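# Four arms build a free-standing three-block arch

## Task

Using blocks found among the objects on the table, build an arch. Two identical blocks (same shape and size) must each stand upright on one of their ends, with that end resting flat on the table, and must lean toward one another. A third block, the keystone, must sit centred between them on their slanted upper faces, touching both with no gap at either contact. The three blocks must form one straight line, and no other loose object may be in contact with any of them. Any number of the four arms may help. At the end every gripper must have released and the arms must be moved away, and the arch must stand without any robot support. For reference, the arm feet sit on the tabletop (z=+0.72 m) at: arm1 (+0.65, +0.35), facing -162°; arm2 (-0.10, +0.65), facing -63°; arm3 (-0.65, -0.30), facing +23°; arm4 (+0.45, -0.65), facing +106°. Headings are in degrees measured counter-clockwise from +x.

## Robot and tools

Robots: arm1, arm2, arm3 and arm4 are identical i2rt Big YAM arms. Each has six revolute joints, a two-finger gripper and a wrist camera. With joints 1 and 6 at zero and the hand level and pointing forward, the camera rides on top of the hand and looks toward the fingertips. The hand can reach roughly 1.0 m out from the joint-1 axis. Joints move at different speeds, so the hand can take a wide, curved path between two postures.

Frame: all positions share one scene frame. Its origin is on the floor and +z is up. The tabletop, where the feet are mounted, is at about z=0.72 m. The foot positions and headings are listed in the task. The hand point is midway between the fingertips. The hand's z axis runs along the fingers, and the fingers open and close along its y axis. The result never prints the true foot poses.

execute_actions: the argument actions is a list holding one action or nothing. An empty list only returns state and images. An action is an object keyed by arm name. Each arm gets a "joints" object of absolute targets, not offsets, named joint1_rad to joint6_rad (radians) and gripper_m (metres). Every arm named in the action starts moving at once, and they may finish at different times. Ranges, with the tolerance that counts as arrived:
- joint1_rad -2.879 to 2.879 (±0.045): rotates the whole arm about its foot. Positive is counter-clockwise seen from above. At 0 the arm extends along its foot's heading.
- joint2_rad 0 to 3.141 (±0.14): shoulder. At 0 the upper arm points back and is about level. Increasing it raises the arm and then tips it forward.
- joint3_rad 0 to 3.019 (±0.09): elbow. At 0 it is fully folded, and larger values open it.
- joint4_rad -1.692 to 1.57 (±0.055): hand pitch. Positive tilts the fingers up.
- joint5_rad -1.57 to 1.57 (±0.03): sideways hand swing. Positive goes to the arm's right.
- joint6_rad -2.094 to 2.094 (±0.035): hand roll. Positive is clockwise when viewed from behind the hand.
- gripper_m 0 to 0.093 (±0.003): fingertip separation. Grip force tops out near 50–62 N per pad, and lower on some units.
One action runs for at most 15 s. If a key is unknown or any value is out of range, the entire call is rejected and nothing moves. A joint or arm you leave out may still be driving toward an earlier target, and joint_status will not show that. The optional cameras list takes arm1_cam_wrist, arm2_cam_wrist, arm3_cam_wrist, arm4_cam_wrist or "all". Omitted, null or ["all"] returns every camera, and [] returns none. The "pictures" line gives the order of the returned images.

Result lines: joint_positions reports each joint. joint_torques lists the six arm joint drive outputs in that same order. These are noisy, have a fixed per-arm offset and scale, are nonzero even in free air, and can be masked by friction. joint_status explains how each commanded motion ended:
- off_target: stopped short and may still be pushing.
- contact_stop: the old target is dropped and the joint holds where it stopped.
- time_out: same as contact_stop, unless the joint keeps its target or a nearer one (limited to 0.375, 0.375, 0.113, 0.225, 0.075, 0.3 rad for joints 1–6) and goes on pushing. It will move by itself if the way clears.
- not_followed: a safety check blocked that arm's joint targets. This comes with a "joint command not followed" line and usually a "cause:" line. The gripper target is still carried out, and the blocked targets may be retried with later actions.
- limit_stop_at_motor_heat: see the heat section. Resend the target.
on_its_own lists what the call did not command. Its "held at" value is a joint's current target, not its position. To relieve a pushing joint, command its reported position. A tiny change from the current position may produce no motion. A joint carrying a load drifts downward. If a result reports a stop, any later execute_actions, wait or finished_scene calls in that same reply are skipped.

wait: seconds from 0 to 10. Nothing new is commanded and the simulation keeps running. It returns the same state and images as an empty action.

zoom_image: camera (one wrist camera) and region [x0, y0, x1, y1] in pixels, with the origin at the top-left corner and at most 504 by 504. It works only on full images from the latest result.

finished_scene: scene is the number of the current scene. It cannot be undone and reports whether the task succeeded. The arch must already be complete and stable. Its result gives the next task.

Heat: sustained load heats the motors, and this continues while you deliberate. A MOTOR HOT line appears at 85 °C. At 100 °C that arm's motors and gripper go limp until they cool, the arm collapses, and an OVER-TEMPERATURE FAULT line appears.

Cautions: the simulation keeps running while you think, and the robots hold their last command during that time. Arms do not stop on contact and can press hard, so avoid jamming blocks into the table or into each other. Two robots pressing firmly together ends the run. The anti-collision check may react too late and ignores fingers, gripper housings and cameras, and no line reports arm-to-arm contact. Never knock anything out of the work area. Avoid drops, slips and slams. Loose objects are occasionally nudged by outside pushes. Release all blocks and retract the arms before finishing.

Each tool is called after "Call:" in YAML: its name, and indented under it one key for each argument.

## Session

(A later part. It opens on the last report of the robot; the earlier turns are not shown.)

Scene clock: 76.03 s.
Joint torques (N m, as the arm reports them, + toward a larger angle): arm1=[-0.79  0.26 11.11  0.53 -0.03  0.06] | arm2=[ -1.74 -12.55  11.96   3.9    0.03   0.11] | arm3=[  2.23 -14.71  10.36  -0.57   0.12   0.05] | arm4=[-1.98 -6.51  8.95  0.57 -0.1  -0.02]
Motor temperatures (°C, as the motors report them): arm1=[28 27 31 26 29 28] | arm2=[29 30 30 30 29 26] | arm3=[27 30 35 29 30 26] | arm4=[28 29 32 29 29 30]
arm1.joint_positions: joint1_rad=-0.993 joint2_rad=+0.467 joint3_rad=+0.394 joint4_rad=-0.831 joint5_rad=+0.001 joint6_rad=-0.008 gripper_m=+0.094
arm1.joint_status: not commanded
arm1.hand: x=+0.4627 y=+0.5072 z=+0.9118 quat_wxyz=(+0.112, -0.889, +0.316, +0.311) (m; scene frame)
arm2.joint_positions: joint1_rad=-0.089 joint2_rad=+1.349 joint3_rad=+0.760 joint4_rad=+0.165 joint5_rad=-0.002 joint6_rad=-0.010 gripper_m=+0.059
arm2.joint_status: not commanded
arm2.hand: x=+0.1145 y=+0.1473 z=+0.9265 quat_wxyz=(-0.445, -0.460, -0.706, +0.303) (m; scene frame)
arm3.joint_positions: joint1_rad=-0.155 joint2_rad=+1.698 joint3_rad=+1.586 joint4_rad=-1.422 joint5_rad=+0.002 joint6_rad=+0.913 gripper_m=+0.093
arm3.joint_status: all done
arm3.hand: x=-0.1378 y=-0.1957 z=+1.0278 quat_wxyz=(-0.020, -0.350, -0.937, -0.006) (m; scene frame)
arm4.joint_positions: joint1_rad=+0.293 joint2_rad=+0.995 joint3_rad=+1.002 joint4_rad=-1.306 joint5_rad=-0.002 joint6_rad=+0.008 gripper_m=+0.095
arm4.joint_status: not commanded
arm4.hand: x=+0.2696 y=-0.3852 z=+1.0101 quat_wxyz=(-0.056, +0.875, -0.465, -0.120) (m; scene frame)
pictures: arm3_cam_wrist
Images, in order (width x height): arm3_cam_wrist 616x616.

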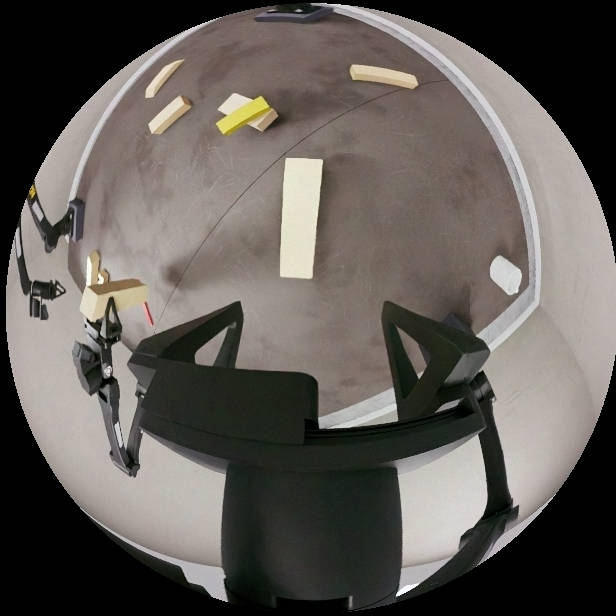

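Call:
execute_actions:
  actions:
    - {"arm3":{"joints":{"joint1_rad":0.78,"joint2_rad":2.1,"joint3_rad":1.88,"joint4_rad":-1.3,"joint6_rad":0.46}},"arm4":{"joints":{"joint1_rad":0.567,"joint4_rad":-1.55}}}
  cameras: ["arm3_cam_wrist"]

Call:
execute_actions:
  actions:
    - {"arm4":{"joints":{"joint2_rad":2.33,"joint3_rad":2.36,"joint6_rad":0}}}
  cameras: ["arm3_cam_wrist","arm4_cam_wrist"]

Scene clock: 78.90 s.
Joint torques (N m, as the arm reports them, + toward a larger angle): arm1=[-0.83  0.26 11.12  0.52 -0.03  0.07] | arm2=[ -1.74 -12.57  11.99   3.9    0.05   0.1 ] | arm3=[  2.32 -22.11  12.37   0.24   0.25  -0.03] | arm4=[-1.7  -5.22  8.59  0.19 -0.17 -0.01]
Motor temperatures (°C, as the motors report them): arm1=[28 27 31 26 29 28] | arm2=[29 30 30 30 29 26] | arm3=[27 30 35 29 30 26] | arm4=[28 28 32 29 29 30]
arm1.joint_positions: joint1_rad=-0.993 joint2_rad=+0.467 joint3_rad=+0.394 joint4_rad=-0.831 joint5_rad=+0.001 joint6_rad=-0.008 gripper_m=+0.094
arm1.joint_status: not commanded
arm1.hand: x=+0.4627 y=+0.5072 z=+0.9118 quat_wxyz=(+0.112, -0.889, +0.316, +0.311) (m; scene frame)
arm2.joint_positions: joint1_rad=-0.089 joint2_rad=+1.349 joint3_rad=+0.760 joint4_rad=+0.165 joint5_rad=-0.002 joint6_rad=-0.010 gripper_m=+0.059
arm2.joint_status: not commanded
arm2.hand: x=+0.1145 y=+0.1473 z=+0.9265 quat_wxyz=(-0.445, -0.460, -0.706, +0.303) (m; scene frame)
arm3.joint_positions: joint1_rad=+0.783 joint2_rad=+2.125 joint3_rad=+1.839 joint4_rad=-1.305 joint5_rad=-0.002 joint6_rad=+0.471 gripper_m=+0.093
arm3.joint_status: all done
arm3.hand: x=-0.3826 y=+0.2812 z=+0.8770 quat_wxyz=(+0.006, +0.327, -0.945, +0.011) (m; scene frame)
arm4.joint_positions: joint1_rad=+0.562 joint2_rad=+0.995 joint3_rad=+1.002 joint4_rad=-1.542 joint5_rad=-0.001 joint6_rad=+0.008 gripper_m=+0.095
arm4.joint_status: all done
arm4.hand: x=+0.2501 y=-0.4796 z=+1.0024 quat_wxyz=(+0.000, +0.938, -0.346, -0.018) (m; scene frame)
pictures: arm3_cam_wrist
Images, in order (width x height): arm3_cam_wrist 616x616.

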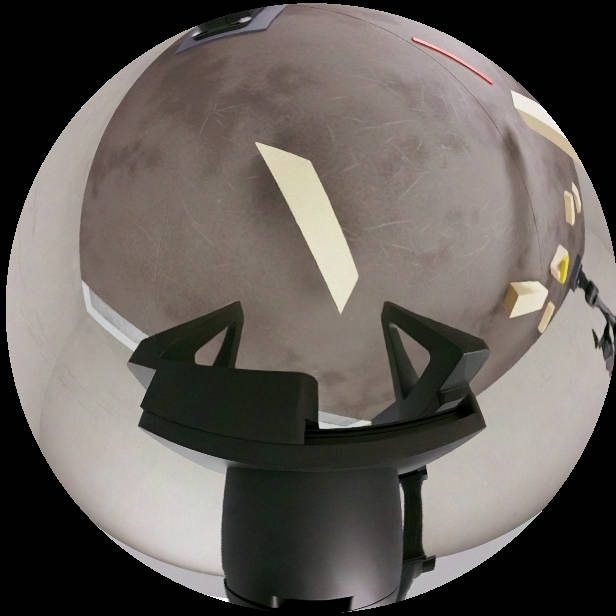

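Scene clock: 80.90 s.
Joint torques (N m, as the arm reports them, + toward a larger angle): arm1=[-0.71  0.11 11.13  0.52 -0.04  0.07] | arm2=[ -1.81 -12.69  11.94   3.87   0.04   0.11] | arm3=[  0.9  -22.21  12.49   0.29   0.26  -0.11] | arm4=[ -1.08 -27.4   12.7    0.17  -0.14  -0.04]
Motor temperatures (°C, as the motors report them): arm1=[28 27 31 26 29 28] | arm2=[29 30 31 30 29 26] | arm3=[27 30 35 29 30 26] | arm4=[28 29 33 29 29 30]
arm1.joint_positions: joint1_rad=-0.993 joint2_rad=+0.467 joint3_rad=+0.394 joint4_rad=-0.831 joint5_rad=+0.001 joint6_rad=-0.008 gripper_m=+0.094
arm1.joint_status: not commanded
arm1.hand: x=+0.4627 y=+0.5072 z=+0.9118 quat_wxyz=(+0.112, -0.889, +0.316, +0.311) (m; scene frame)
arm2.joint_positions: joint1_rad=-0.089 joint2_rad=+1.349 joint3_rad=+0.760 joint4_rad=+0.165 joint5_rad=-0.002 joint6_rad=-0.010 gripper_m=+0.059
arm2.joint_status: not commanded
arm2.hand: x=+0.1145 y=+0.1473 z=+0.9265 quat_wxyz=(-0.445, -0.460, -0.706, +0.303) (m; scene frame)
arm3.joint_positions: joint1_rad=+0.783 joint2_rad=+2.125 joint3_rad=+1.839 joint4_rad=-1.305 joint5_rad=-0.002 joint6_rad=+0.471 gripper_m=+0.093
arm3.joint_status: not commanded
arm3.hand: x=-0.3826 y=+0.2812 z=+0.8770 quat_wxyz=(+0.006, +0.327, -0.945, +0.011) (m; scene frame)
arm4.joint_positions: joint1_rad=+0.562 joint2_rad=+2.339 joint3_rad=+2.305 joint4_rad=-1.548 joint5_rad=-0.001 joint6_rad=+0.008 gripper_m=+0.095
arm4.joint_status: all done
arm4.hand: x=-0.0949 y=-0.1918 z=+0.8556 quat_wxyz=(+0.008, +0.938, -0.346, +0.004) (m; scene frame)
pictures: arm3_cam_wrist, arm4_cam_wrist
Images, in order (width x height): arm3_cam_wrist 616x616, arm4_cam_wrist 616x616.

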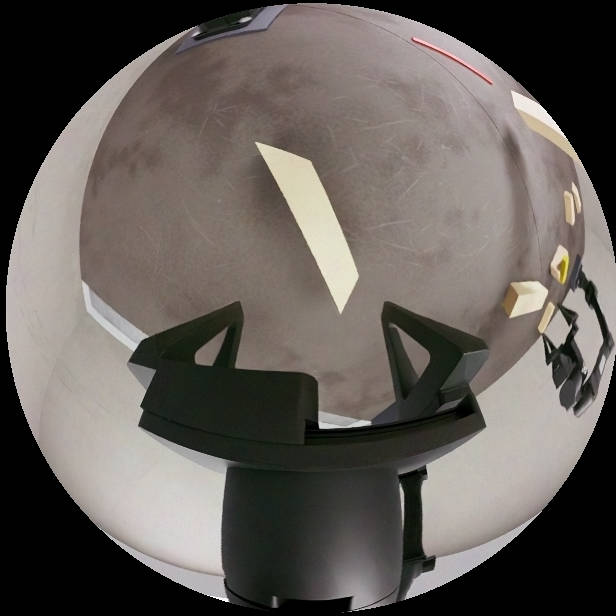

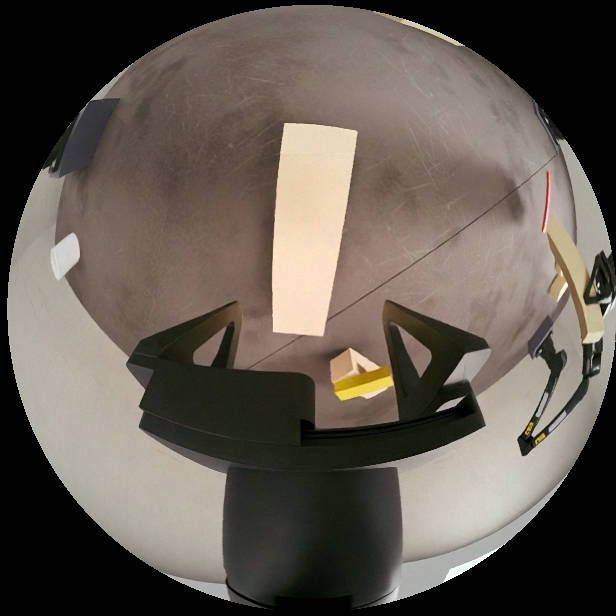

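Call:
execute_actions:
  actions:
    - {"arm3":{"joints":{"joint1_rad":0.745,"joint2_rad":2.2,"joint4_rad":-1.22,"joint6_rad":0.02,"gripper_m":0.08}},"arm4":{"joints":{"joint2_rad":2.41,"joint3_rad":2.15,"joint4_rad":-1.30,"joint6_rad":0.09}}}
  cameras: ["arm3_cam_wrist","arm4_cam_wrist"]

Scene clock: 83.33 s.
Joint torques (N m, as the arm reports them, + toward a larger angle): arm1=[-0.89  0.2  11.12  0.54 -0.04  0.06] | arm2=[ -1.69 -12.56  11.96   3.89   0.03   0.11] | arm3=[  0.63 -20.82  12.18   1.     0.17  -0.06] | arm4=[ -0.75 -27.06   8.71   0.58  -0.13   0.13]
Motor temperatures (°C, as the motors report them): arm1=[28 27 31 26 29 28] | arm2=[29 30 31 30 29 26] | arm3=[27 31 36 29 30 26] | arm4=[28 29 33 29 29 30]
arm1.joint_positions: joint1_rad=-0.993 joint2_rad=+0.467 joint3_rad=+0.394 joint4_rad=-0.831 joint5_rad=+0.001 joint6_rad=-0.008 gripper_m=+0.094
arm1.joint_status: not commanded
arm1.hand: x=+0.4627 y=+0.5072 z=+0.9118 quat_wxyz=(+0.112, -0.889, +0.316, +0.311) (m; scene frame)
arm2.joint_positions: joint1_rad=-0.089 joint2_rad=+1.349 joint3_rad=+0.760 joint4_rad=+0.165 joint5_rad=-0.002 joint6_rad=-0.010 gripper_m=+0.059
arm2.joint_status: not commanded
arm2.hand: x=+0.1145 y=+0.1473 z=+0.9265 quat_wxyz=(-0.445, -0.460, -0.706, +0.303) (m; scene frame)
arm3.joint_positions: joint1_rad=+0.751 joint2_rad=+2.199 joint3_rad=+1.839 joint4_rad=-1.238 joint5_rad=-0.002 joint6_rad=+0.031 gripper_m=+0.080
arm3.joint_status: all done
arm3.hand: x=-0.3597 y=+0.2807 z=+0.8303 quat_wxyz=(+0.011, +0.511, -0.859, +0.012) (m; scene frame)
arm4.joint_positions: joint1_rad=+0.560 joint2_rad=+2.414 joint3_rad=+2.145 joint4_rad=-1.309 joint5_rad=-0.002 joint6_rad=+0.079 gripper_m=+0.095
arm4.joint_status: all done
arm4.hand: x=-0.0974 y=-0.1903 z=+0.7430 quat_wxyz=(+0.008, +0.925, -0.380, +0.003) (m; scene frame)
pictures: arm3_cam_wrist, arm4_cam_wrist
Images, in order (width x height): arm3_cam_wrist 616x616, arm4_cam_wrist 616x616.

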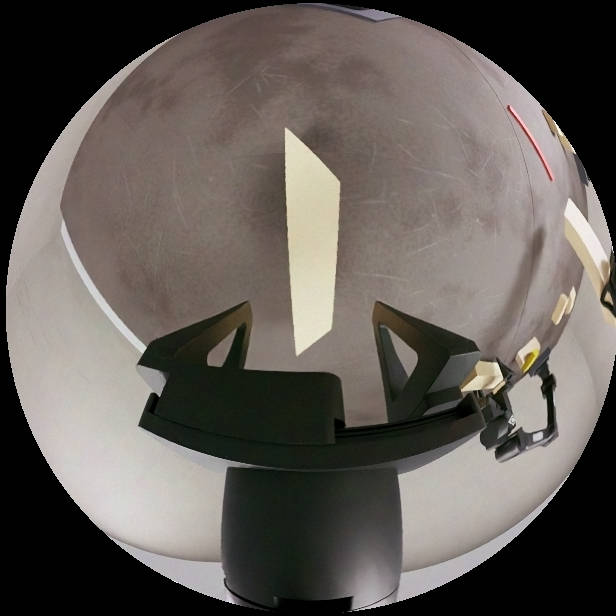

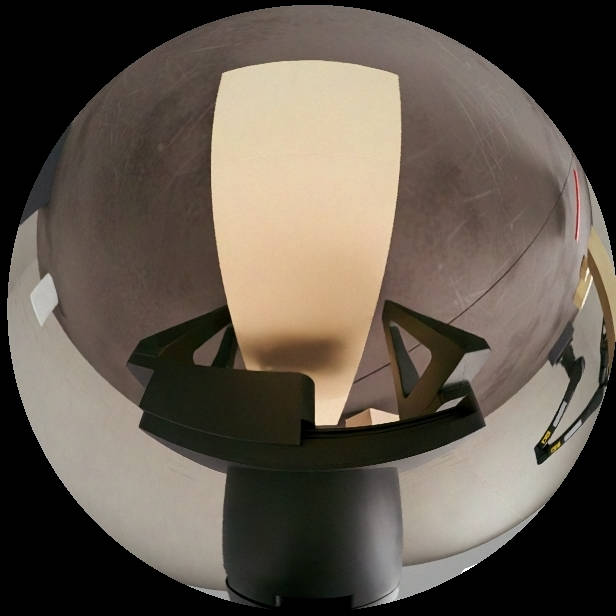

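Call:
execute_actions:
  actions:
    - {"arm3":{"joints":{"joint2_rad":2.33,"joint4_rad":-1.08}},"arm4":{"joints":{"gripper_m":0.04}}}
  cameras: ["arm3_cam_wrist"]

Scene clock: 84.57 s.
Joint torques (N m, as the arm reports them, + toward a larger angle): arm1=[-0.91  0.17 11.14  0.56 -0.04  0.06] | arm2=[ -1.74 -12.56  11.97   3.91   0.04   0.12] | arm3=[  1.44 -22.92  11.02   0.82   0.14  -0.04] | arm4=[ -0.86 -27.11   8.67   0.53  -0.1    0.12]
Motor temperatures (°C, as the motors report them): arm1=[28 27 31 26 29 28] | arm2=[29 30 31 30 29 26] | arm3=[27 31 36 29 30 26] | arm4=[28 29 33 29 29 30]
arm1.joint_positions: joint1_rad=-0.993 joint2_rad=+0.467 joint3_rad=+0.394 joint4_rad=-0.831 joint5_rad=+0.001 joint6_rad=-0.008 gripper_m=+0.094
arm1.joint_status: not commanded
arm1.hand: x=+0.4627 y=+0.5072 z=+0.9118 quat_wxyz=(+0.112, -0.889, +0.316, +0.311) (m; scene frame)
arm2.joint_positions: joint1_rad=-0.089 joint2_rad=+1.349 joint3_rad=+0.760 joint4_rad=+0.165 joint5_rad=-0.002 joint6_rad=-0.010 gripper_m=+0.059
arm2.joint_status: not commanded
arm2.hand: x=+0.1145 y=+0.1473 z=+0.9265 quat_wxyz=(-0.445, -0.460, -0.706, +0.303) (m; scene frame)
arm3.joint_positions: joint1_rad=+0.751 joint2_rad=+2.340 joint3_rad=+1.847 joint4_rad=-1.097 joint5_rad=-0.001 joint6_rad=+0.030 gripper_m=+0.080
arm3.joint_status: all done
arm3.hand: x=-0.3518 y=+0.2938 z=+0.7425 quat_wxyz=(+0.008, +0.512, -0.859, +0.010) (m; scene frame)
arm4.joint_positions: joint1_rad=+0.561 joint2_rad=+2.414 joint3_rad=+2.145 joint4_rad=-1.308 joint5_rad=-0.002 joint6_rad=+0.082 gripper_m=+0.059
arm4.joint_status: gripper_m off_target (ended at +0.059, target +0.040)
arm4.hand: x=-0.0980 y=-0.1905 z=+0.7430 quat_wxyz=(+0.008, +0.925, -0.381, +0.002) (m; scene frame)
pictures: arm3_cam_wrist
Images, in order (width x height): arm3_cam_wrist 616x616.

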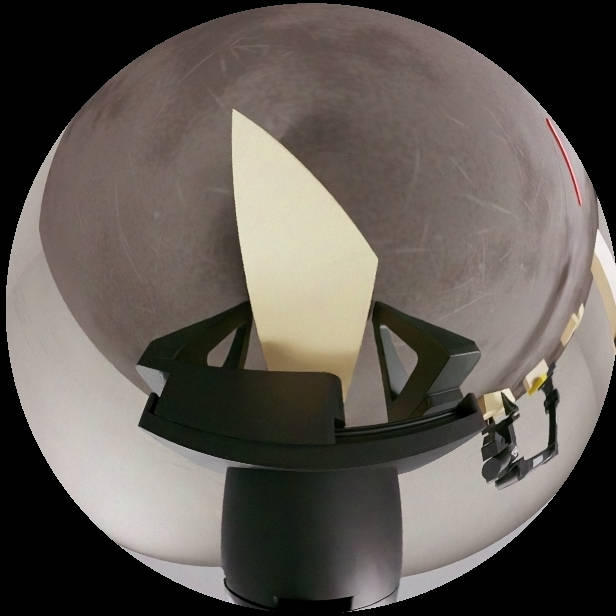

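Call:
execute_actions:
  actions:
    - {"arm3":{"joints":{"gripper_m":0.02}},"arm4":{"joints":{"joint2_rad":2.0,"joint3_rad":1.95,"joint4_rad":-1.5}}}
  cameras: ["arm3_cam_wrist","arm4_cam_wrist"]

Scene clock: 86.43 s.
Joint torques (N m, as the arm reports them, + toward a larger angle): arm1=[-0.74  0.2  11.12  0.5  -0.04  0.07] | arm2=[ -1.69 -12.61  11.94   3.88   0.03   0.11] | arm3=[  0.57 -21.78  10.86   0.73   0.1   -0.04] | arm4=[ -1.32 -25.52  10.93   0.11  -0.1    0.09]
Motor temperatures (°C, as the motors report them): arm1=[28 27 31 26 29 28] | arm2=[29 30 31 30 29 26] | arm3=[27 31 36 29 30 26] | arm4=[28 30 33 29 29 30]
arm1.joint_positions: joint1_rad=-0.993 joint2_rad=+0.467 joint3_rad=+0.394 joint4_rad=-0.831 joint5_rad=+0.001 joint6_rad=-0.008 gripper_m=+0.094
arm1.joint_status: not commanded
arm1.hand: x=+0.4627 y=+0.5072 z=+0.9118 quat_wxyz=(+0.112, -0.889, +0.316, +0.311) (m; scene frame)
arm2.joint_positions: joint1_rad=-0.089 joint2_rad=+1.349 joint3_rad=+0.760 joint4_rad=+0.165 joint5_rad=-0.002 joint6_rad=-0.010 gripper_m=+0.059
arm2.joint_status: not commanded
arm2.hand: x=+0.1145 y=+0.1473 z=+0.9265 quat_wxyz=(-0.445, -0.460, -0.706, +0.303) (m; scene frame)
arm3.joint_positions: joint1_rad=+0.751 joint2_rad=+2.340 joint3_rad=+1.847 joint4_rad=-1.097 joint5_rad=-0.001 joint6_rad=+0.029 gripper_m=+0.032
arm3.joint_status: gripper_m off_target (ended at +0.032, target +0.020)
arm3.hand: x=-0.3517 y=+0.2939 z=+0.7425 quat_wxyz=(+0.008, +0.512, -0.859, +0.010) (m; scene frame)
arm4.joint_positions: joint1_rad=+0.561 joint2_rad=+2.033 joint3_rad=+1.917 joint4_rad=-1.497 joint5_rad=-0.002 joint6_rad=+0.082 gripper_m=+0.059
arm4.joint_status: all done
arm4.hand: x=-0.0238 y=-0.2504 z=+0.9083 quat_wxyz=(+0.013, +0.924, -0.381, +0.019) (m; scene frame)
pictures: arm3_cam_wrist, arm4_cam_wrist
Images, in order (width x height): arm3_cam_wrist 616x616, arm4_cam_wrist 616x616.

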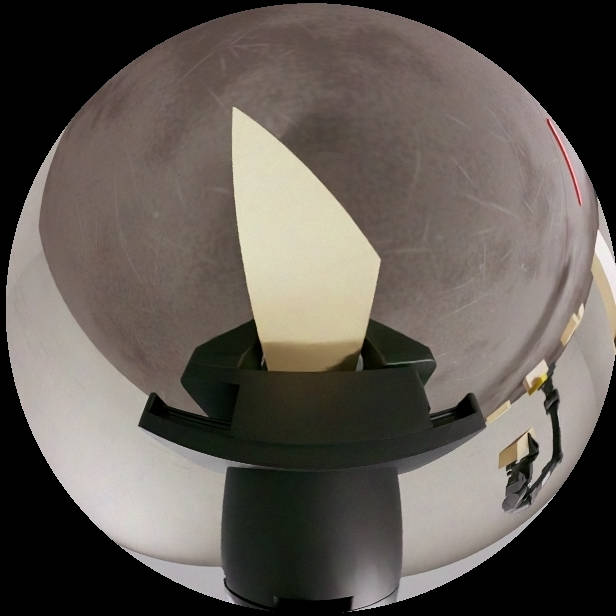

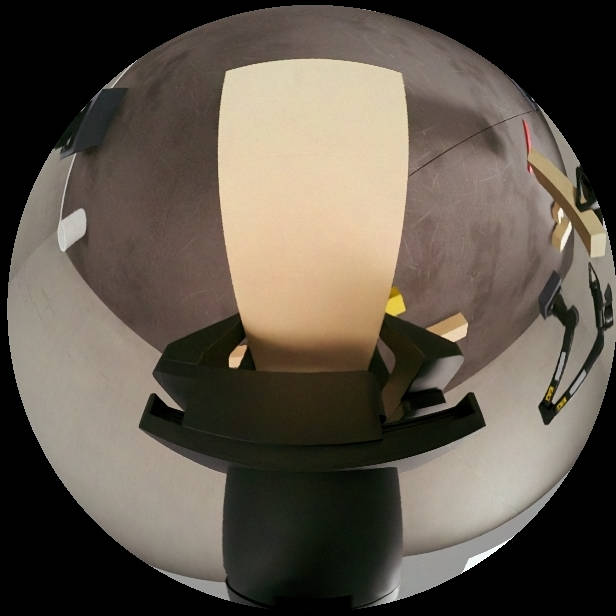

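Call:
execute_actions:
  actions:
    - {"arm3":{"joints":{"joint2_rad":1.85,"joint3_rad":1.75,"joint4_rad":-1.44}},"arm4":{"joints":{"joint1_rad":0.094,"joint2_rad":1.7,"joint3_rad":1.55,"joint4_rad":-0.6,"joint6_rad":0}},"arm1":{"joints":{"joint1_rad":0.31,"joint4_rad":-0.4}},"arm2":{"joints":{"joint2_rad":1.47,"joint3_rad":0.72,"joint4_rad":0.44}}}
  cameras: []

Call:
execute_actions:
  actions:
    - {"arm4":{"joints":{"joint2_rad":1.6,"joint3_rad":0.83,"joint4_rad":0.455}}}
  cameras: ["arm1_cam_wrist","arm3_cam_wrist","arm4_cam_wrist"]

Call:
zoom_image:
  camera: "arm1_cam_wrist"
  region: [150, 100, 470, 340]

Scene clock: 90.10 s.
Joint torques (N m, as the arm reports them, + toward a larger angle): arm1=[ 0.59 -0.27 11.49  2.2   0.02  0.06] | arm2=[ -1.62 -13.84  10.01   3.94  -0.02   0.08] | arm3=[  0.08 -18.91  11.12  -0.63   0.07  -0.06] | arm4=[ -2.27 -21.41  11.11   2.21  -0.15  -0.05]
Motor temperatures (°C, as the motors report them): arm1=[28 27 31 26 29 28] | arm2=[29 30 31 30 29 26] | arm3=[27 31 36 29 30 26] | arm4=[28 30 33 29 29 30]
arm1.joint_positions: joint1_rad=+0.303 joint2_rad=+0.467 joint3_rad=+0.394 joint4_rad=-0.423 joint5_rad=-0.001 joint6_rad=-0.007 gripper_m=+0.094
arm1.joint_status: all done
arm1.hand: x=+0.3978 y=+0.1717 z=+0.9878 quat_wxyz=(-0.150, -0.817, -0.261, +0.492) (m; scene frame)
arm2.joint_positions: joint1_rad=-0.089 joint2_rad=+1.483 joint3_rad=+0.700 joint4_rad=+0.404 joint5_rad=-0.001 joint6_rad=-0.008 gripper_m=+0.059
arm2.joint_status: all done
arm2.hand: x=+0.1172 y=+0.1391 z=+0.8781 quat_wxyz=(-0.461, -0.454, -0.695, +0.314) (m; scene frame)
arm3.joint_positions: joint1_rad=+0.751 joint2_rad=+1.864 joint3_rad=+1.726 joint4_rad=-1.425 joint5_rad=-0.001 joint6_rad=+0.029 gripper_m=+0.032
arm3.joint_status: all done
arm3.hand: x=-0.3934 y=+0.2160 z=+0.9895 quat_wxyz=(-0.004, +0.512, -0.859, +0.002) (m; scene frame)
arm4.joint_positions: joint1_rad=+0.099 joint2_rad=+1.721 joint3_rad=+1.532 joint4_rad=-0.632 joint5_rad=-0.001 joint6_rad=+0.010 gripper_m=+0.059
arm4.joint_status: all done
arm4.hand: x=+0.1776 y=-0.0176 z=+0.9986 quat_wxyz=(-0.193, +0.776, -0.516, -0.307) (m; scene frame)
pictures: none
No camera images: the call's "cameras" was empty. Leave "cameras" out to get every camera's image.

Scene clock: 91.67 s.
Joint torques (N m, as the arm reports them, + toward a larger angle): arm1=[ 0.56 -0.31 11.49  2.21  0.03  0.06] | arm2=[ -1.76 -13.93  10.     3.96  -0.02   0.09] | arm3=[  0.45 -18.05  11.49  -0.62   0.16  -0.1 ] | arm4=[ -2.41 -17.36   9.46   2.83  -0.14  -0.04]
Motor temperatures (°C, as the motors report them): arm1=[28 27 31 26 29 28] | arm2=[29 30 31 30 29 26] | arm3=[27 31 36 29 30 26] | arm4=[28 30 33 29 29 30]
arm1.joint_positions: joint1_rad=+0.303 joint2_rad=+0.467 joint3_rad=+0.394 joint4_rad=-0.423 joint5_rad=-0.001 joint6_rad=-0.007 gripper_m=+0.094
arm1.joint_status: not commanded
arm1.hand: x=+0.3978 y=+0.1717 z=+0.9878 quat_wxyz=(-0.150, -0.817, -0.261, +0.492) (m; scene frame)
arm2.joint_positions: joint1_rad=-0.089 joint2_rad=+1.483 joint3_rad=+0.700 joint4_rad=+0.404 joint5_rad=-0.001 joint6_rad=-0.008 gripper_m=+0.059
arm2.joint_status: not commanded
arm2.hand: x=+0.1172 y=+0.1391 z=+0.8781 quat_wxyz=(-0.461, -0.454, -0.695, +0.314) (m; scene frame)
arm3.joint_positions: joint1_rad=+0.751 joint2_rad=+1.864 joint3_rad=+1.726 joint4_rad=-1.425 joint5_rad=-0.001 joint6_rad=+0.029 gripper_m=+0.032
arm3.joint_status: not commanded
arm3.hand: x=-0.3934 y=+0.2160 z=+0.9895 quat_wxyz=(-0.004, +0.512, -0.859, +0.002) (m; scene frame)
arm4.joint_positions: joint1_rad=+0.099 joint2_rad=+1.632 joint3_rad=+0.798 joint4_rad=+0.419 joint5_rad=-0.001 joint6_rad=+0.010 gripper_m=+0.059
arm4.joint_status: all done
arm4.hand: x=+0.2143 y=-0.1051 z=+0.8782 quat_wxyz=(-0.292, +0.699, -0.466, -0.458) (m; scene frame)
pictures: arm1_cam_wrist, arm3_cam_wrist, arm4_cam_wrist
Images, in order (width x height): arm1_cam_wrist 616x616, arm3_cam_wrist 616x616, arm4_cam_wrist 616x616.

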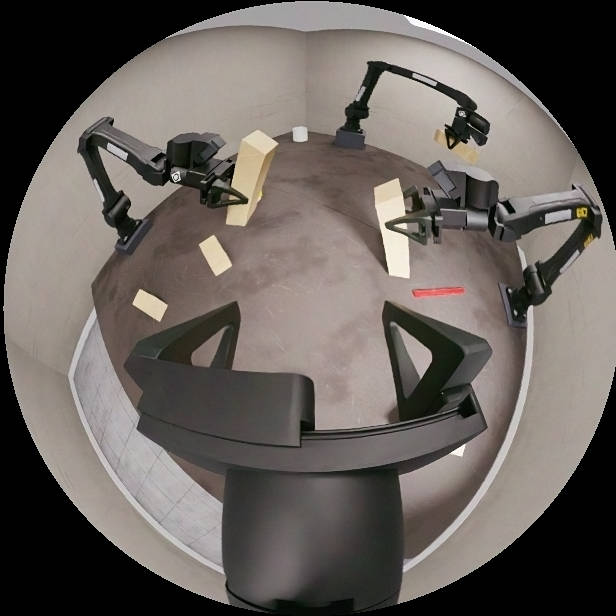

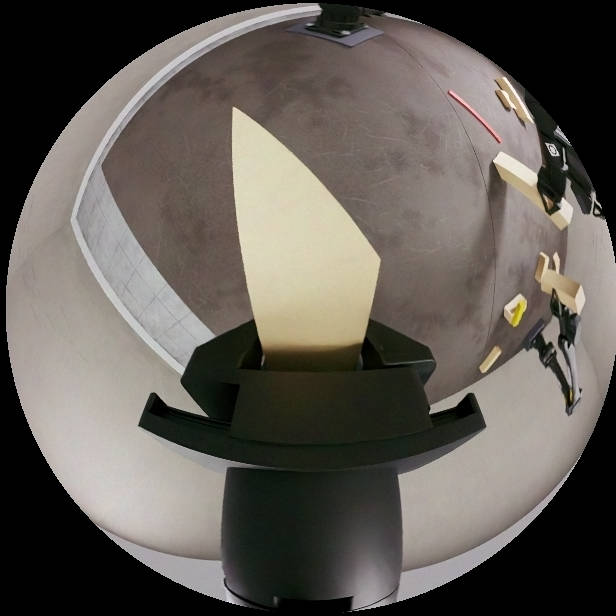

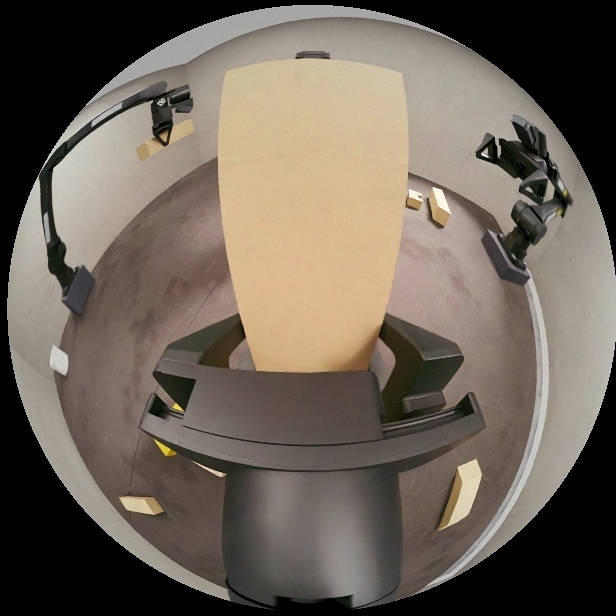

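Region (150, 100, 470, 340) of arm1_cam_wrist's 616x616 image, scaled by 1.575, with more detail than that image has; it fills the top 378 rows of this view, and the rest is white.

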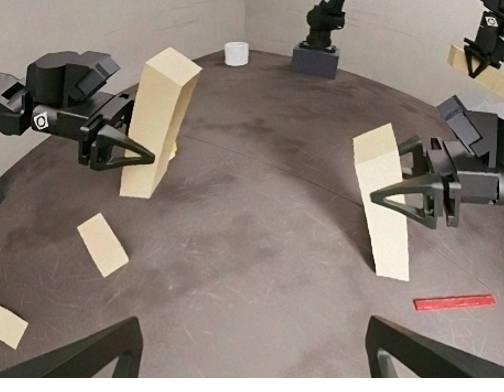

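Call:
zoom_image:
  camera: "arm1_cam_wrist"
  region: [200, 110, 320, 250]

Call:
zoom_image:
  camera: "arm1_cam_wrist"
  region: [350, 160, 480, 310]

Region (200, 110, 320, 250) of arm1_cam_wrist's 616x616 image, scaled by 3.600, with more detail than that image has; it fills the left 432 columns of this view, and the rest is white.

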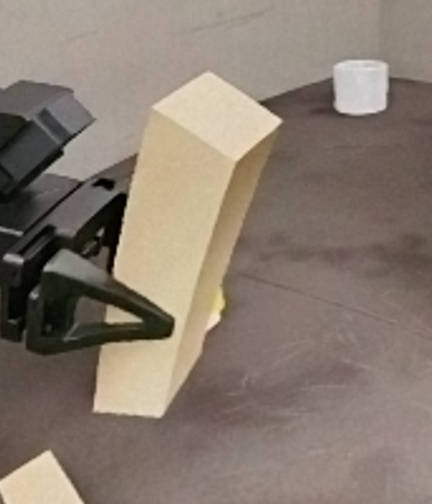

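Region (350, 160, 480, 310) of arm1_cam_wrist's 616x616 image, scaled by 3.360, with more detail than that image has; it fills the left 437 columns of this view, and the rest is white.

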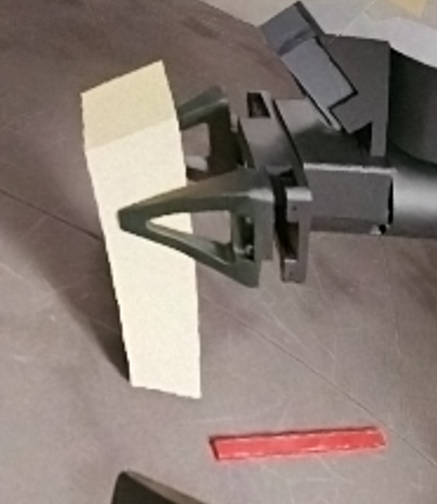

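Call:
execute_actions:
  actions:
    - {"arm4":{"joints":{"joint2_rad":1.8,"joint3_rad":0.9,"joint4_rad":0.6}},"arm2":{"joints":{"joint2_rad":1.52,"joint4_rad":0.47}}}
  cameras: ["arm1_cam_wrist"]

Call:
zoom_image:
  camera: "arm1_cam_wrist"
  region: [190, 110, 490, 320]

Scene clock: 93.47 s.
Joint torques (N m, as the arm reports them, + toward a larger angle): arm1=[ 0.77 -0.32 11.47  2.2   0.03  0.06] | arm2=[ -1.92 -12.1    9.86   3.55  -0.05   0.07] | arm3=[  0.68 -18.16  11.38  -0.47   0.17  -0.05] | arm4=[ -2.24 -20.08   9.74   2.73  -0.15  -0.04]
Motor temperatures (°C, as the motors report them): arm1=[28 27 31 26 29 28] | arm2=[29 30 31 30 29 26] | arm3=[27 31 36 29 30 26] | arm4=[28 30 33 29 29 30]
arm1.joint_positions: joint1_rad=+0.303 joint2_rad=+0.467 joint3_rad=+0.394 joint4_rad=-0.423 joint5_rad=-0.001 joint6_rad=-0.007 gripper_m=+0.094
arm1.joint_status: not commanded
arm1.hand: x=+0.3978 y=+0.1717 z=+0.9878 quat_wxyz=(-0.150, -0.817, -0.261, +0.492) (m; scene frame)
arm2.joint_positions: joint1_rad=-0.089 joint2_rad=+1.511 joint3_rad=+0.700 joint4_rad=+0.443 joint5_rad=-0.001 joint6_rad=-0.008 gripper_m=+0.059
arm2.joint_status: all done
arm2.hand: x=+0.1186 y=+0.1354 z=+0.8721 quat_wxyz=(-0.465, -0.452, -0.692, +0.316) (m; scene frame)
arm3.joint_positions: joint1_rad=+0.751 joint2_rad=+1.864 joint3_rad=+1.726 joint4_rad=-1.425 joint5_rad=-0.001 joint6_rad=+0.029 gripper_m=+0.032
arm3.joint_status: not commanded
arm3.hand: x=-0.3934 y=+0.2160 z=+0.9895 quat_wxyz=(-0.004, +0.512, -0.859, +0.002) (m; scene frame)
arm4.joint_positions: joint1_rad=+0.099 joint2_rad=+1.840 joint3_rad=+0.848 joint4_rad=+0.563 joint5_rad=-0.001 joint6_rad=+0.010 gripper_m=+0.059
arm4.joint_status: all done
arm4.hand: x=+0.2036 y=-0.0819 z=+0.8111 quat_wxyz=(-0.289, +0.702, -0.468, -0.453) (m; scene frame)
pictures: arm1_cam_wrist
Images, in order (width x height): arm1_cam_wrist 616x616.

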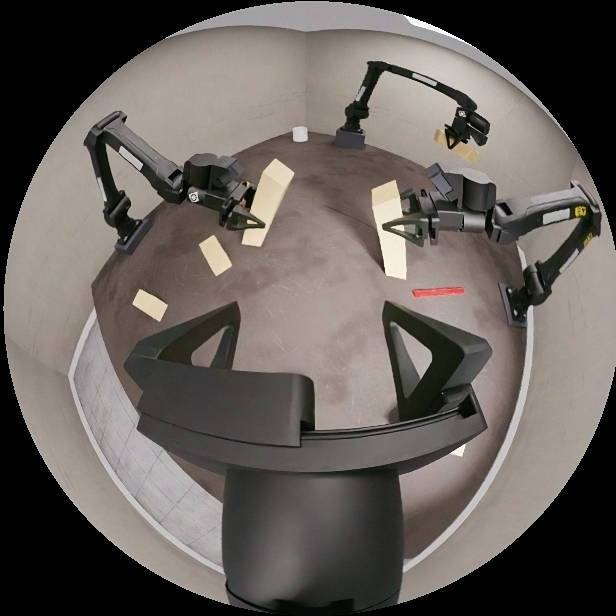

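Region (190, 110, 490, 320) of arm1_cam_wrist's 616x616 image, scaled by 1.680, with more detail than that image has; it fills the top 353 rows of this view, and the rest is white.

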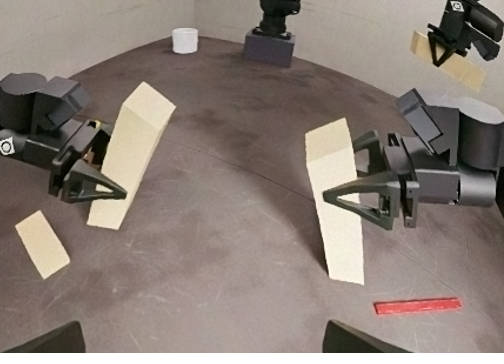

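Call:
execute_actions:
  actions:
    - {"arm1":{"joints":{"joint1_rad":0.35,"joint2_rad":1.5,"joint3_rad":0.15,"joint4_rad":0.9}}}
  cameras: ["arm1_cam_wrist"]

Call:
zoom_image:
  camera: "arm1_cam_wrist"
  region: [130, 60, 500, 320]

Scene clock: 95.57 s.
Joint torques (N m, as the arm reports them, + toward a larger angle): arm1=[ 0.64 -5.08  4.73  2.26  0.03  0.06] | arm2=[ -1.82 -12.26   9.82   3.59  -0.06   0.08] | arm3=[  0.55 -18.29  11.25  -0.51   0.11  -0.09] | arm4=[ -2.43 -20.21   9.87   2.82  -0.13  -0.06]
Motor temperatures (°C, as the motors report them): arm1=[28 27 31 26 29 28] | arm2=[29 30 30 30 29 26] | arm3=[27 31 36 29 30 26] | arm4=[28 30 33 29 29 30]
arm1.joint_positions: joint1_rad=+0.343 joint2_rad=+1.490 joint3_rad=+0.139 joint4_rad=+0.877 joint5_rad=-0.001 joint6_rad=-0.007 gripper_m=+0.094
arm1.joint_status: all done
arm1.hand: x=+0.3640 y=+0.1325 z=+0.7992 quat_wxyz=(-0.162, -0.806, -0.276, +0.497) (m; scene frame)
arm2.joint_positions: joint1_rad=-0.089 joint2_rad=+1.511 joint3_rad=+0.700 joint4_rad=+0.443 joint5_rad=-0.001 joint6_rad=-0.008 gripper_m=+0.059
arm2.joint_status: not commanded
arm2.hand: x=+0.1186 y=+0.1354 z=+0.8721 quat_wxyz=(-0.465, -0.452, -0.692, +0.316) (m; scene frame)
arm3.joint_positions: joint1_rad=+0.751 joint2_rad=+1.864 joint3_rad=+1.726 joint4_rad=-1.425 joint5_rad=-0.001 joint6_rad=+0.029 gripper_m=+0.032
arm3.joint_status: not commanded
arm3.hand: x=-0.3934 y=+0.2160 z=+0.9895 quat_wxyz=(-0.004, +0.512, -0.859, +0.002) (m; scene frame)
arm4.joint_positions: joint1_rad=+0.099 joint2_rad=+1.840 joint3_rad=+0.848 joint4_rad=+0.563 joint5_rad=-0.001 joint6_rad=+0.010 gripper_m=+0.059
arm4.joint_status: not commanded
arm4.hand: x=+0.2036 y=-0.0819 z=+0.8111 quat_wxyz=(-0.289, +0.702, -0.468, -0.453) (m; scene frame)
pictures: arm1_cam_wrist
Images, in order (width x height): arm1_cam_wrist 616x616.

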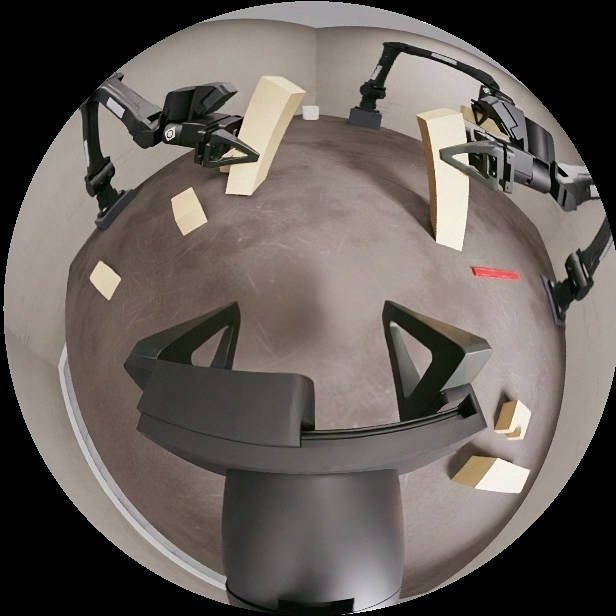

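Region (130, 60, 500, 320) of arm1_cam_wrist's 616x616 image, scaled by 1.362, with more detail than that image has; it fills the top 354 rows of this view, and the rest is white.

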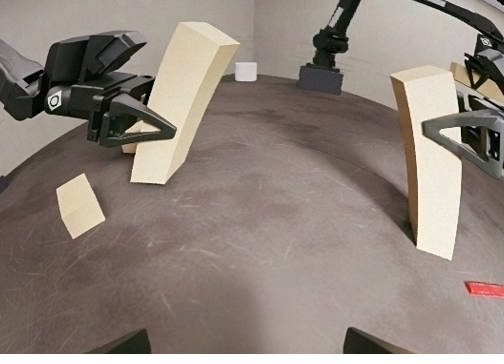

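Call:
zoom_image:
  camera: "arm1_cam_wrist"
  region: [200, 70, 320, 210]

Call:
zoom_image:
  camera: "arm1_cam_wrist"
  region: [390, 100, 530, 290]

Region (200, 70, 320, 210) of arm1_cam_wrist's 616x616 image, scaled by 3.600, with more detail than that image has; it fills the left 432 columns of this view, and the rest is white.

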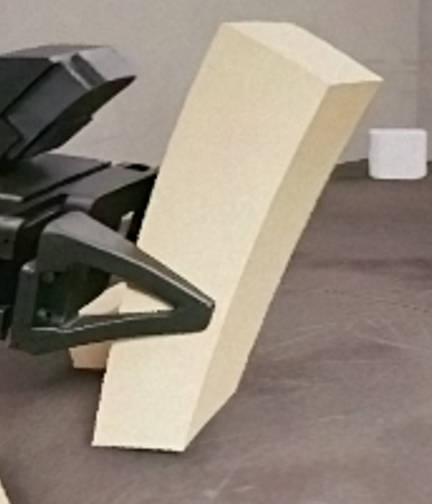

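Region (390, 100, 530, 290) of arm1_cam_wrist's 616x616 image, scaled by 2.653, with more detail than that image has; it fills the left 371 columns of this view, and the rest is white.

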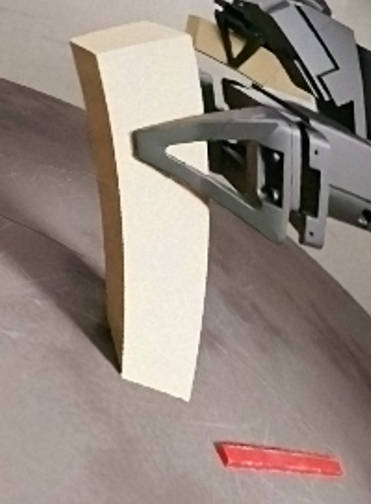

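Call:
execute_actions:
  actions:
    - {"arm4":{"joints":{"joint2_rad":1.87}},"arm2":{"joints":{"joint2_rad":1.55}}}
  cameras: ["arm1_cam_wrist"]

Scene clock: 96.87 s.
Joint torques (N m, as the arm reports them, + toward a larger angle): arm1=[ 0.69 -5.02  4.72  2.24  0.03  0.05] | arm2=[-1.68 -9.91  9.83  3.25 -0.04  0.07] | arm3=[  1.29 -17.41  11.34  -0.59   0.15  -0.04] | arm4=[ -2.18 -17.3    9.53   2.25  -0.12  -0.05]
Motor temperatures (°C, as the motors report them): arm1=[28 27 31 26 29 28] | arm2=[29 30 30 30 29 26] | arm3=[27 31 36 29 30 26] | arm4=[28 30 33 29 29 30]
arm1.joint_positions: joint1_rad=+0.343 joint2_rad=+1.490 joint3_rad=+0.139 joint4_rad=+0.877 joint5_rad=-0.001 joint6_rad=-0.007 gripper_m=+0.094
arm1.joint_status: not commanded
arm1.hand: x=+0.3640 y=+0.1325 z=+0.7992 quat_wxyz=(-0.162, -0.806, -0.276, +0.497) (m; scene frame)
arm2.joint_positions: joint1_rad=-0.089 joint2_rad=+1.516 joint3_rad=+0.700 joint4_rad=+0.450 joint5_rad=-0.001 joint6_rad=-0.008 gripper_m=+0.059
arm2.joint_status: all done
arm2.hand: x=+0.1189 y=+0.1348 z=+0.8712 quat_wxyz=(-0.466, -0.452, -0.692, +0.317) (m; scene frame)
arm3.joint_positions: joint1_rad=+0.751 joint2_rad=+1.864 joint3_rad=+1.726 joint4_rad=-1.425 joint5_rad=-0.001 joint6_rad=+0.029 gripper_m=+0.032
arm3.joint_status: not commanded
arm3.hand: x=-0.3934 y=+0.2160 z=+0.9895 quat_wxyz=(-0.004, +0.512, -0.859, +0.002) (m; scene frame)
arm4.joint_positions: joint1_rad=+0.099 joint2_rad=+1.872 joint3_rad=+0.852 joint4_rad=+0.577 joint5_rad=-0.001 joint6_rad=+0.006 gripper_m=+0.059
arm4.joint_status: all done
arm4.hand: x=+0.2033 y=-0.0818 z=+0.7967 quat_wxyz=(-0.286, +0.706, -0.469, -0.447) (m; scene frame)
pictures: arm1_cam_wrist
Images, in order (width x height): arm1_cam_wrist 616x616.

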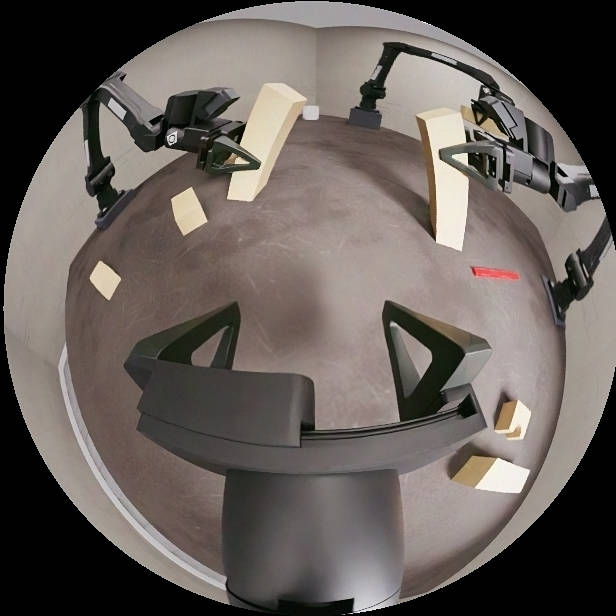

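Call:
zoom_image:
  camera: "arm1_cam_wrist"
  region: [410, 190, 490, 270]

Call:
zoom_image:
  camera: "arm1_cam_wrist"
  region: [210, 150, 290, 230]

Region (410, 190, 490, 270) of arm1_cam_wrist's 616x616 image, scaled by 6.300, with more detail than that image has.

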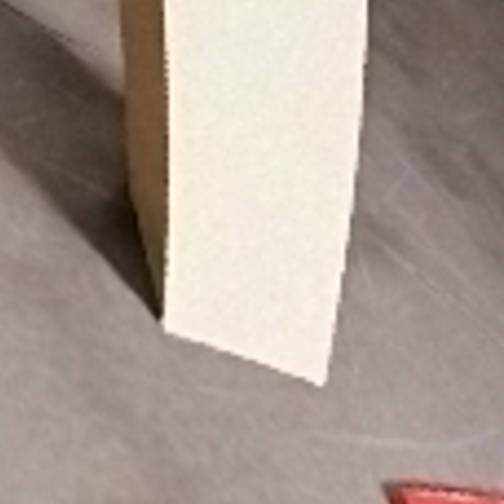

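Region (210, 150, 290, 230) of arm1_cam_wrist's 616x616 image, scaled by 6.300, with more detail than that image has.

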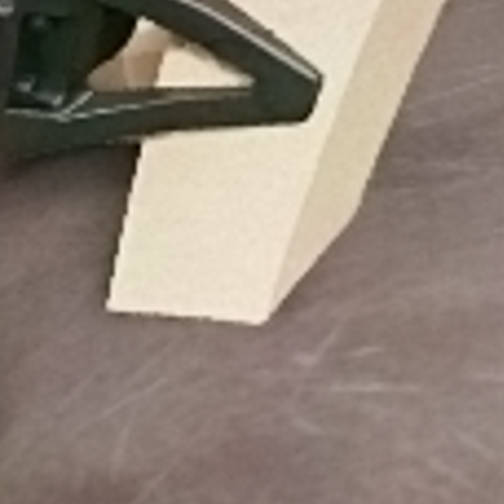

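Call:
execute_actions:
  actions:
    - {"arm4":{"joints":{"joint4_rad":0.74,"joint1_rad":0.075}},"arm2":{"joints":{"joint2_rad":1.516,"joint4_rad":0.51}}}
  cameras: []

Call:
execute_actions:
  actions:
    - {"arm4":{"joints":{"joint3_rad":0.81}}}
  cameras: ["arm1_cam_wrist"]

Scene clock: 99.57 s.
Joint torques (N m, as the arm reports them, + toward a larger angle): arm1=[ 0.56 -5.14  4.71  2.25  0.03  0.06] | arm2=[ -1.73 -13.07   9.83   4.    -0.05   0.06] | arm3=[  0.67 -18.47  11.19  -0.61   0.18  -0.09] | arm4=[ -2.14 -18.87   9.26   2.97  -0.12  -0.02]
Motor temperatures (°C, as the motors report them): arm1=[28 27 30 26 29 28] | arm2=[29 30 30 30 29 26] | arm3=[27 31 36 29 30 26] | arm4=[28 30 33 29 29 30]
arm1.joint_positions: joint1_rad=+0.343 joint2_rad=+1.490 joint3_rad=+0.139 joint4_rad=+0.877 joint5_rad=-0.001 joint6_rad=-0.007 gripper_m=+0.094
arm1.joint_status: not commanded
arm1.hand: x=+0.3640 y=+0.1325 z=+0.7992 quat_wxyz=(-0.162, -0.806, -0.276, +0.497) (m; scene frame)
arm2.joint_positions: joint1_rad=-0.089 joint2_rad=+1.516 joint3_rad=+0.700 joint4_rad=+0.473 joint5_rad=-0.001 joint6_rad=-0.007 gripper_m=+0.059
arm2.joint_status: all done
arm2.hand: x=+0.1197 y=+0.1329 z=+0.8765 quat_wxyz=(-0.474, -0.449, -0.686, +0.322) (m; scene frame)
arm3.joint_positions: joint1_rad=+0.751 joint2_rad=+1.864 joint3_rad=+1.726 joint4_rad=-1.425 joint5_rad=-0.001 joint6_rad=+0.029 gripper_m=+0.032
arm3.joint_status: not commanded
arm3.hand: x=-0.3934 y=+0.2160 z=+0.9895 quat_wxyz=(-0.004, +0.512, -0.859, +0.002) (m; scene frame)
arm4.joint_positions: joint1_rad=+0.086 joint2_rad=+1.890 joint3_rad=+0.852 joint4_rad=+0.701 joint5_rad=-0.001 joint6_rad=+0.006 gripper_m=+0.059
arm4.joint_status: all done
arm4.hand: x=+0.2074 y=-0.0689 z=+0.8137 quat_wxyz=(-0.314, +0.678, -0.458, -0.482) (m; scene frame)
pictures: none
No camera images: the call's "cameras" was empty. Leave "cameras" out to get every camera's image.

Scene clock: 100.23 s.
Joint torques (N m, as the arm reports them, + toward a larger angle): arm1=[ 0.73 -4.94  4.74  2.29  0.02  0.07] | arm2=[ -1.67 -13.09   9.8    4.01  -0.05   0.06] | arm3=[  1.33 -17.81  11.13  -0.35   0.14  -0.05] | arm4=[ -2.95 -17.91   5.74   2.36  -0.15   0.  ]
Motor temperatures (°C, as the motors report them): arm1=[28 27 30 26 29 28] | arm2=[29 30 30 30 29 26] | arm3=[27 31 36 29 30 26] | arm4=[28 30 33 29 29 30]
arm1.joint_positions: joint1_rad=+0.343 joint2_rad=+1.490 joint3_rad=+0.139 joint4_rad=+0.877 joint5_rad=-0.001 joint6_rad=-0.007 gripper_m=+0.094
arm1.joint_status: not commanded
arm1.hand: x=+0.3640 y=+0.1325 z=+0.7992 quat_wxyz=(-0.162, -0.806, -0.276, +0.497) (m; scene frame)
arm2.joint_positions: joint1_rad=-0.089 joint2_rad=+1.516 joint3_rad=+0.700 joint4_rad=+0.473 joint5_rad=-0.001 joint6_rad=-0.007 gripper_m=+0.059
arm2.joint_status: not commanded
arm2.hand: x=+0.1197 y=+0.1329 z=+0.8765 quat_wxyz=(-0.474, -0.449, -0.686, +0.322) (m; scene frame)
arm3.joint_positions: joint1_rad=+0.751 joint2_rad=+1.864 joint3_rad=+1.726 joint4_rad=-1.425 joint5_rad=-0.001 joint6_rad=+0.029 gripper_m=+0.032
arm3.joint_status: not commanded
arm3.hand: x=-0.3934 y=+0.2160 z=+0.9895 quat_wxyz=(-0.004, +0.512, -0.859, +0.002) (m; scene frame)
arm4.joint_positions: joint1_rad=+0.086 joint2_rad=+1.889 joint3_rad=+0.803 joint4_rad=+0.715 joint5_rad=-0.001 joint6_rad=+0.003 gripper_m=+0.059
arm4.joint_status: all done
arm4.hand: x=+0.2146 y=-0.0866 z=+0.7978 quat_wxyz=(-0.307, +0.687, -0.462, -0.470) (m; scene frame)
pictures: arm1_cam_wrist
Images, in order (width x height): arm1_cam_wrist 616x616.

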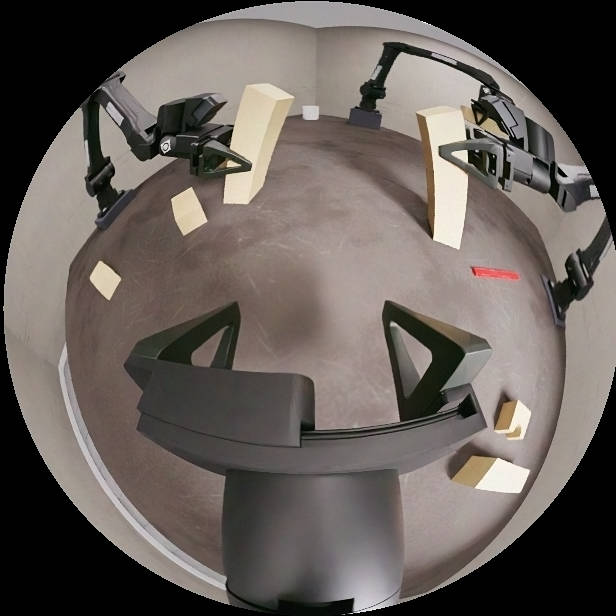

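Call:
execute_actions:
  actions:
    - {"arm4":{"joints":{"joint4_rad":0.775,"joint3_rad":0.803}},"arm2":{"joints":{"joint2_rad":1.54}},"arm3":{"joints":{"joint1_rad":0.042,"joint2_rad":1.5,"joint3_rad":1.5,"joint4_rad":-0.6,"joint6_rad":1.571}}}
  cameras: ["arm1_cam_wrist","arm3_cam_wrist"]

Scene clock: 102.70 s.
Joint torques (N m, as the arm reports them, + toward a larger angle): arm1=[ 0.55 -5.17  4.71  2.26  0.03  0.06] | arm2=[ -1.6  -11.8    9.73   3.61  -0.05   0.06] | arm3=[  2.34 -14.23  10.96   3.     0.02   0.  ] | arm4=[ -2.3  -18.03   5.95   2.82  -0.13  -0.01]
Motor temperatures (°C, as the motors report them): arm1=[28 27 30 26 29 28] | arm2=[29 30 30 30 29 26] | arm3=[27 31 36 29 30 26] | arm4=[28 30 33 29 29 30]
arm1.joint_positions: joint1_rad=+0.343 joint2_rad=+1.490 joint3_rad=+0.139 joint4_rad=+0.877 joint5_rad=-0.001 joint6_rad=-0.007 gripper_m=+0.094
arm1.joint_status: not commanded
arm1.hand: x=+0.3640 y=+0.1325 z=+0.7992 quat_wxyz=(-0.162, -0.806, -0.276, +0.497) (m; scene frame)
arm2.joint_positions: joint1_rad=-0.089 joint2_rad=+1.526 joint3_rad=+0.700 joint4_rad=+0.481 joint5_rad=+0.000 joint6_rad=-0.006 gripper_m=+0.059
arm2.joint_status: all done
arm2.hand: x=+0.1199 y=+0.1321 z=+0.8729 quat_wxyz=(-0.473, -0.449, -0.686, +0.321) (m; scene frame)
arm3.joint_positions: joint1_rad=+0.032 joint2_rad=+1.505 joint3_rad=+1.495 joint4_rad=-0.642 joint5_rad=+0.003 joint6_rad=+1.560 gripper_m=+0.032
arm3.joint_status: all done
arm3.hand: x=-0.0590 y=-0.0565 z=+1.1783 quat_wxyz=(-0.255, -0.495, -0.746, -0.365) (m; scene frame)
arm4.joint_positions: joint1_rad=+0.086 joint2_rad=+1.889 joint3_rad=+0.793 joint4_rad=+0.736 joint5_rad=-0.001 joint6_rad=+0.003 gripper_m=+0.059
arm4.joint_status: all done
arm4.hand: x=+0.2156 y=-0.0889 z=+0.7985 quat_wxyz=(-0.309, +0.684, -0.460, -0.474) (m; scene frame)
pictures: arm1_cam_wrist, arm3_cam_wrist
Images, in order (width x height): arm1_cam_wrist 616x616, arm3_cam_wrist 616x616.

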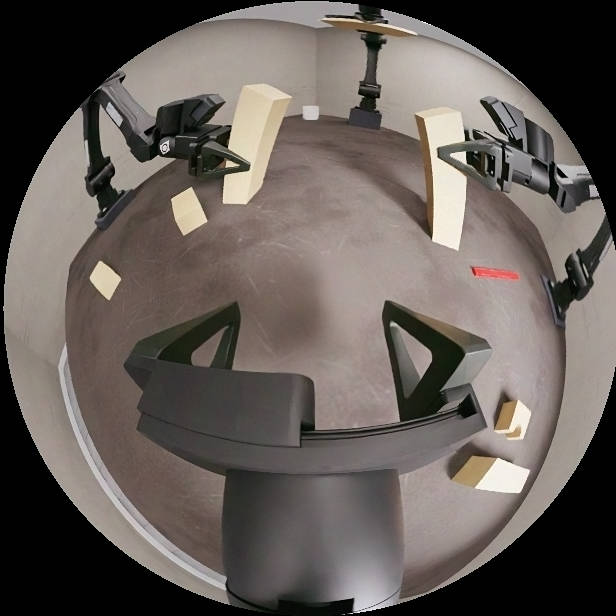

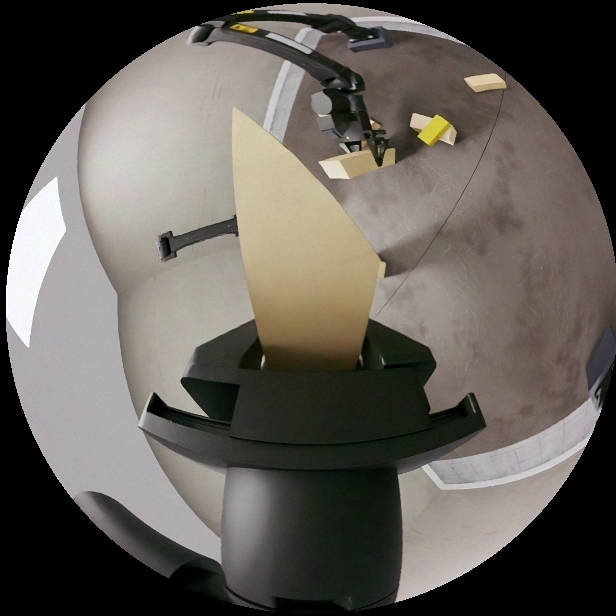

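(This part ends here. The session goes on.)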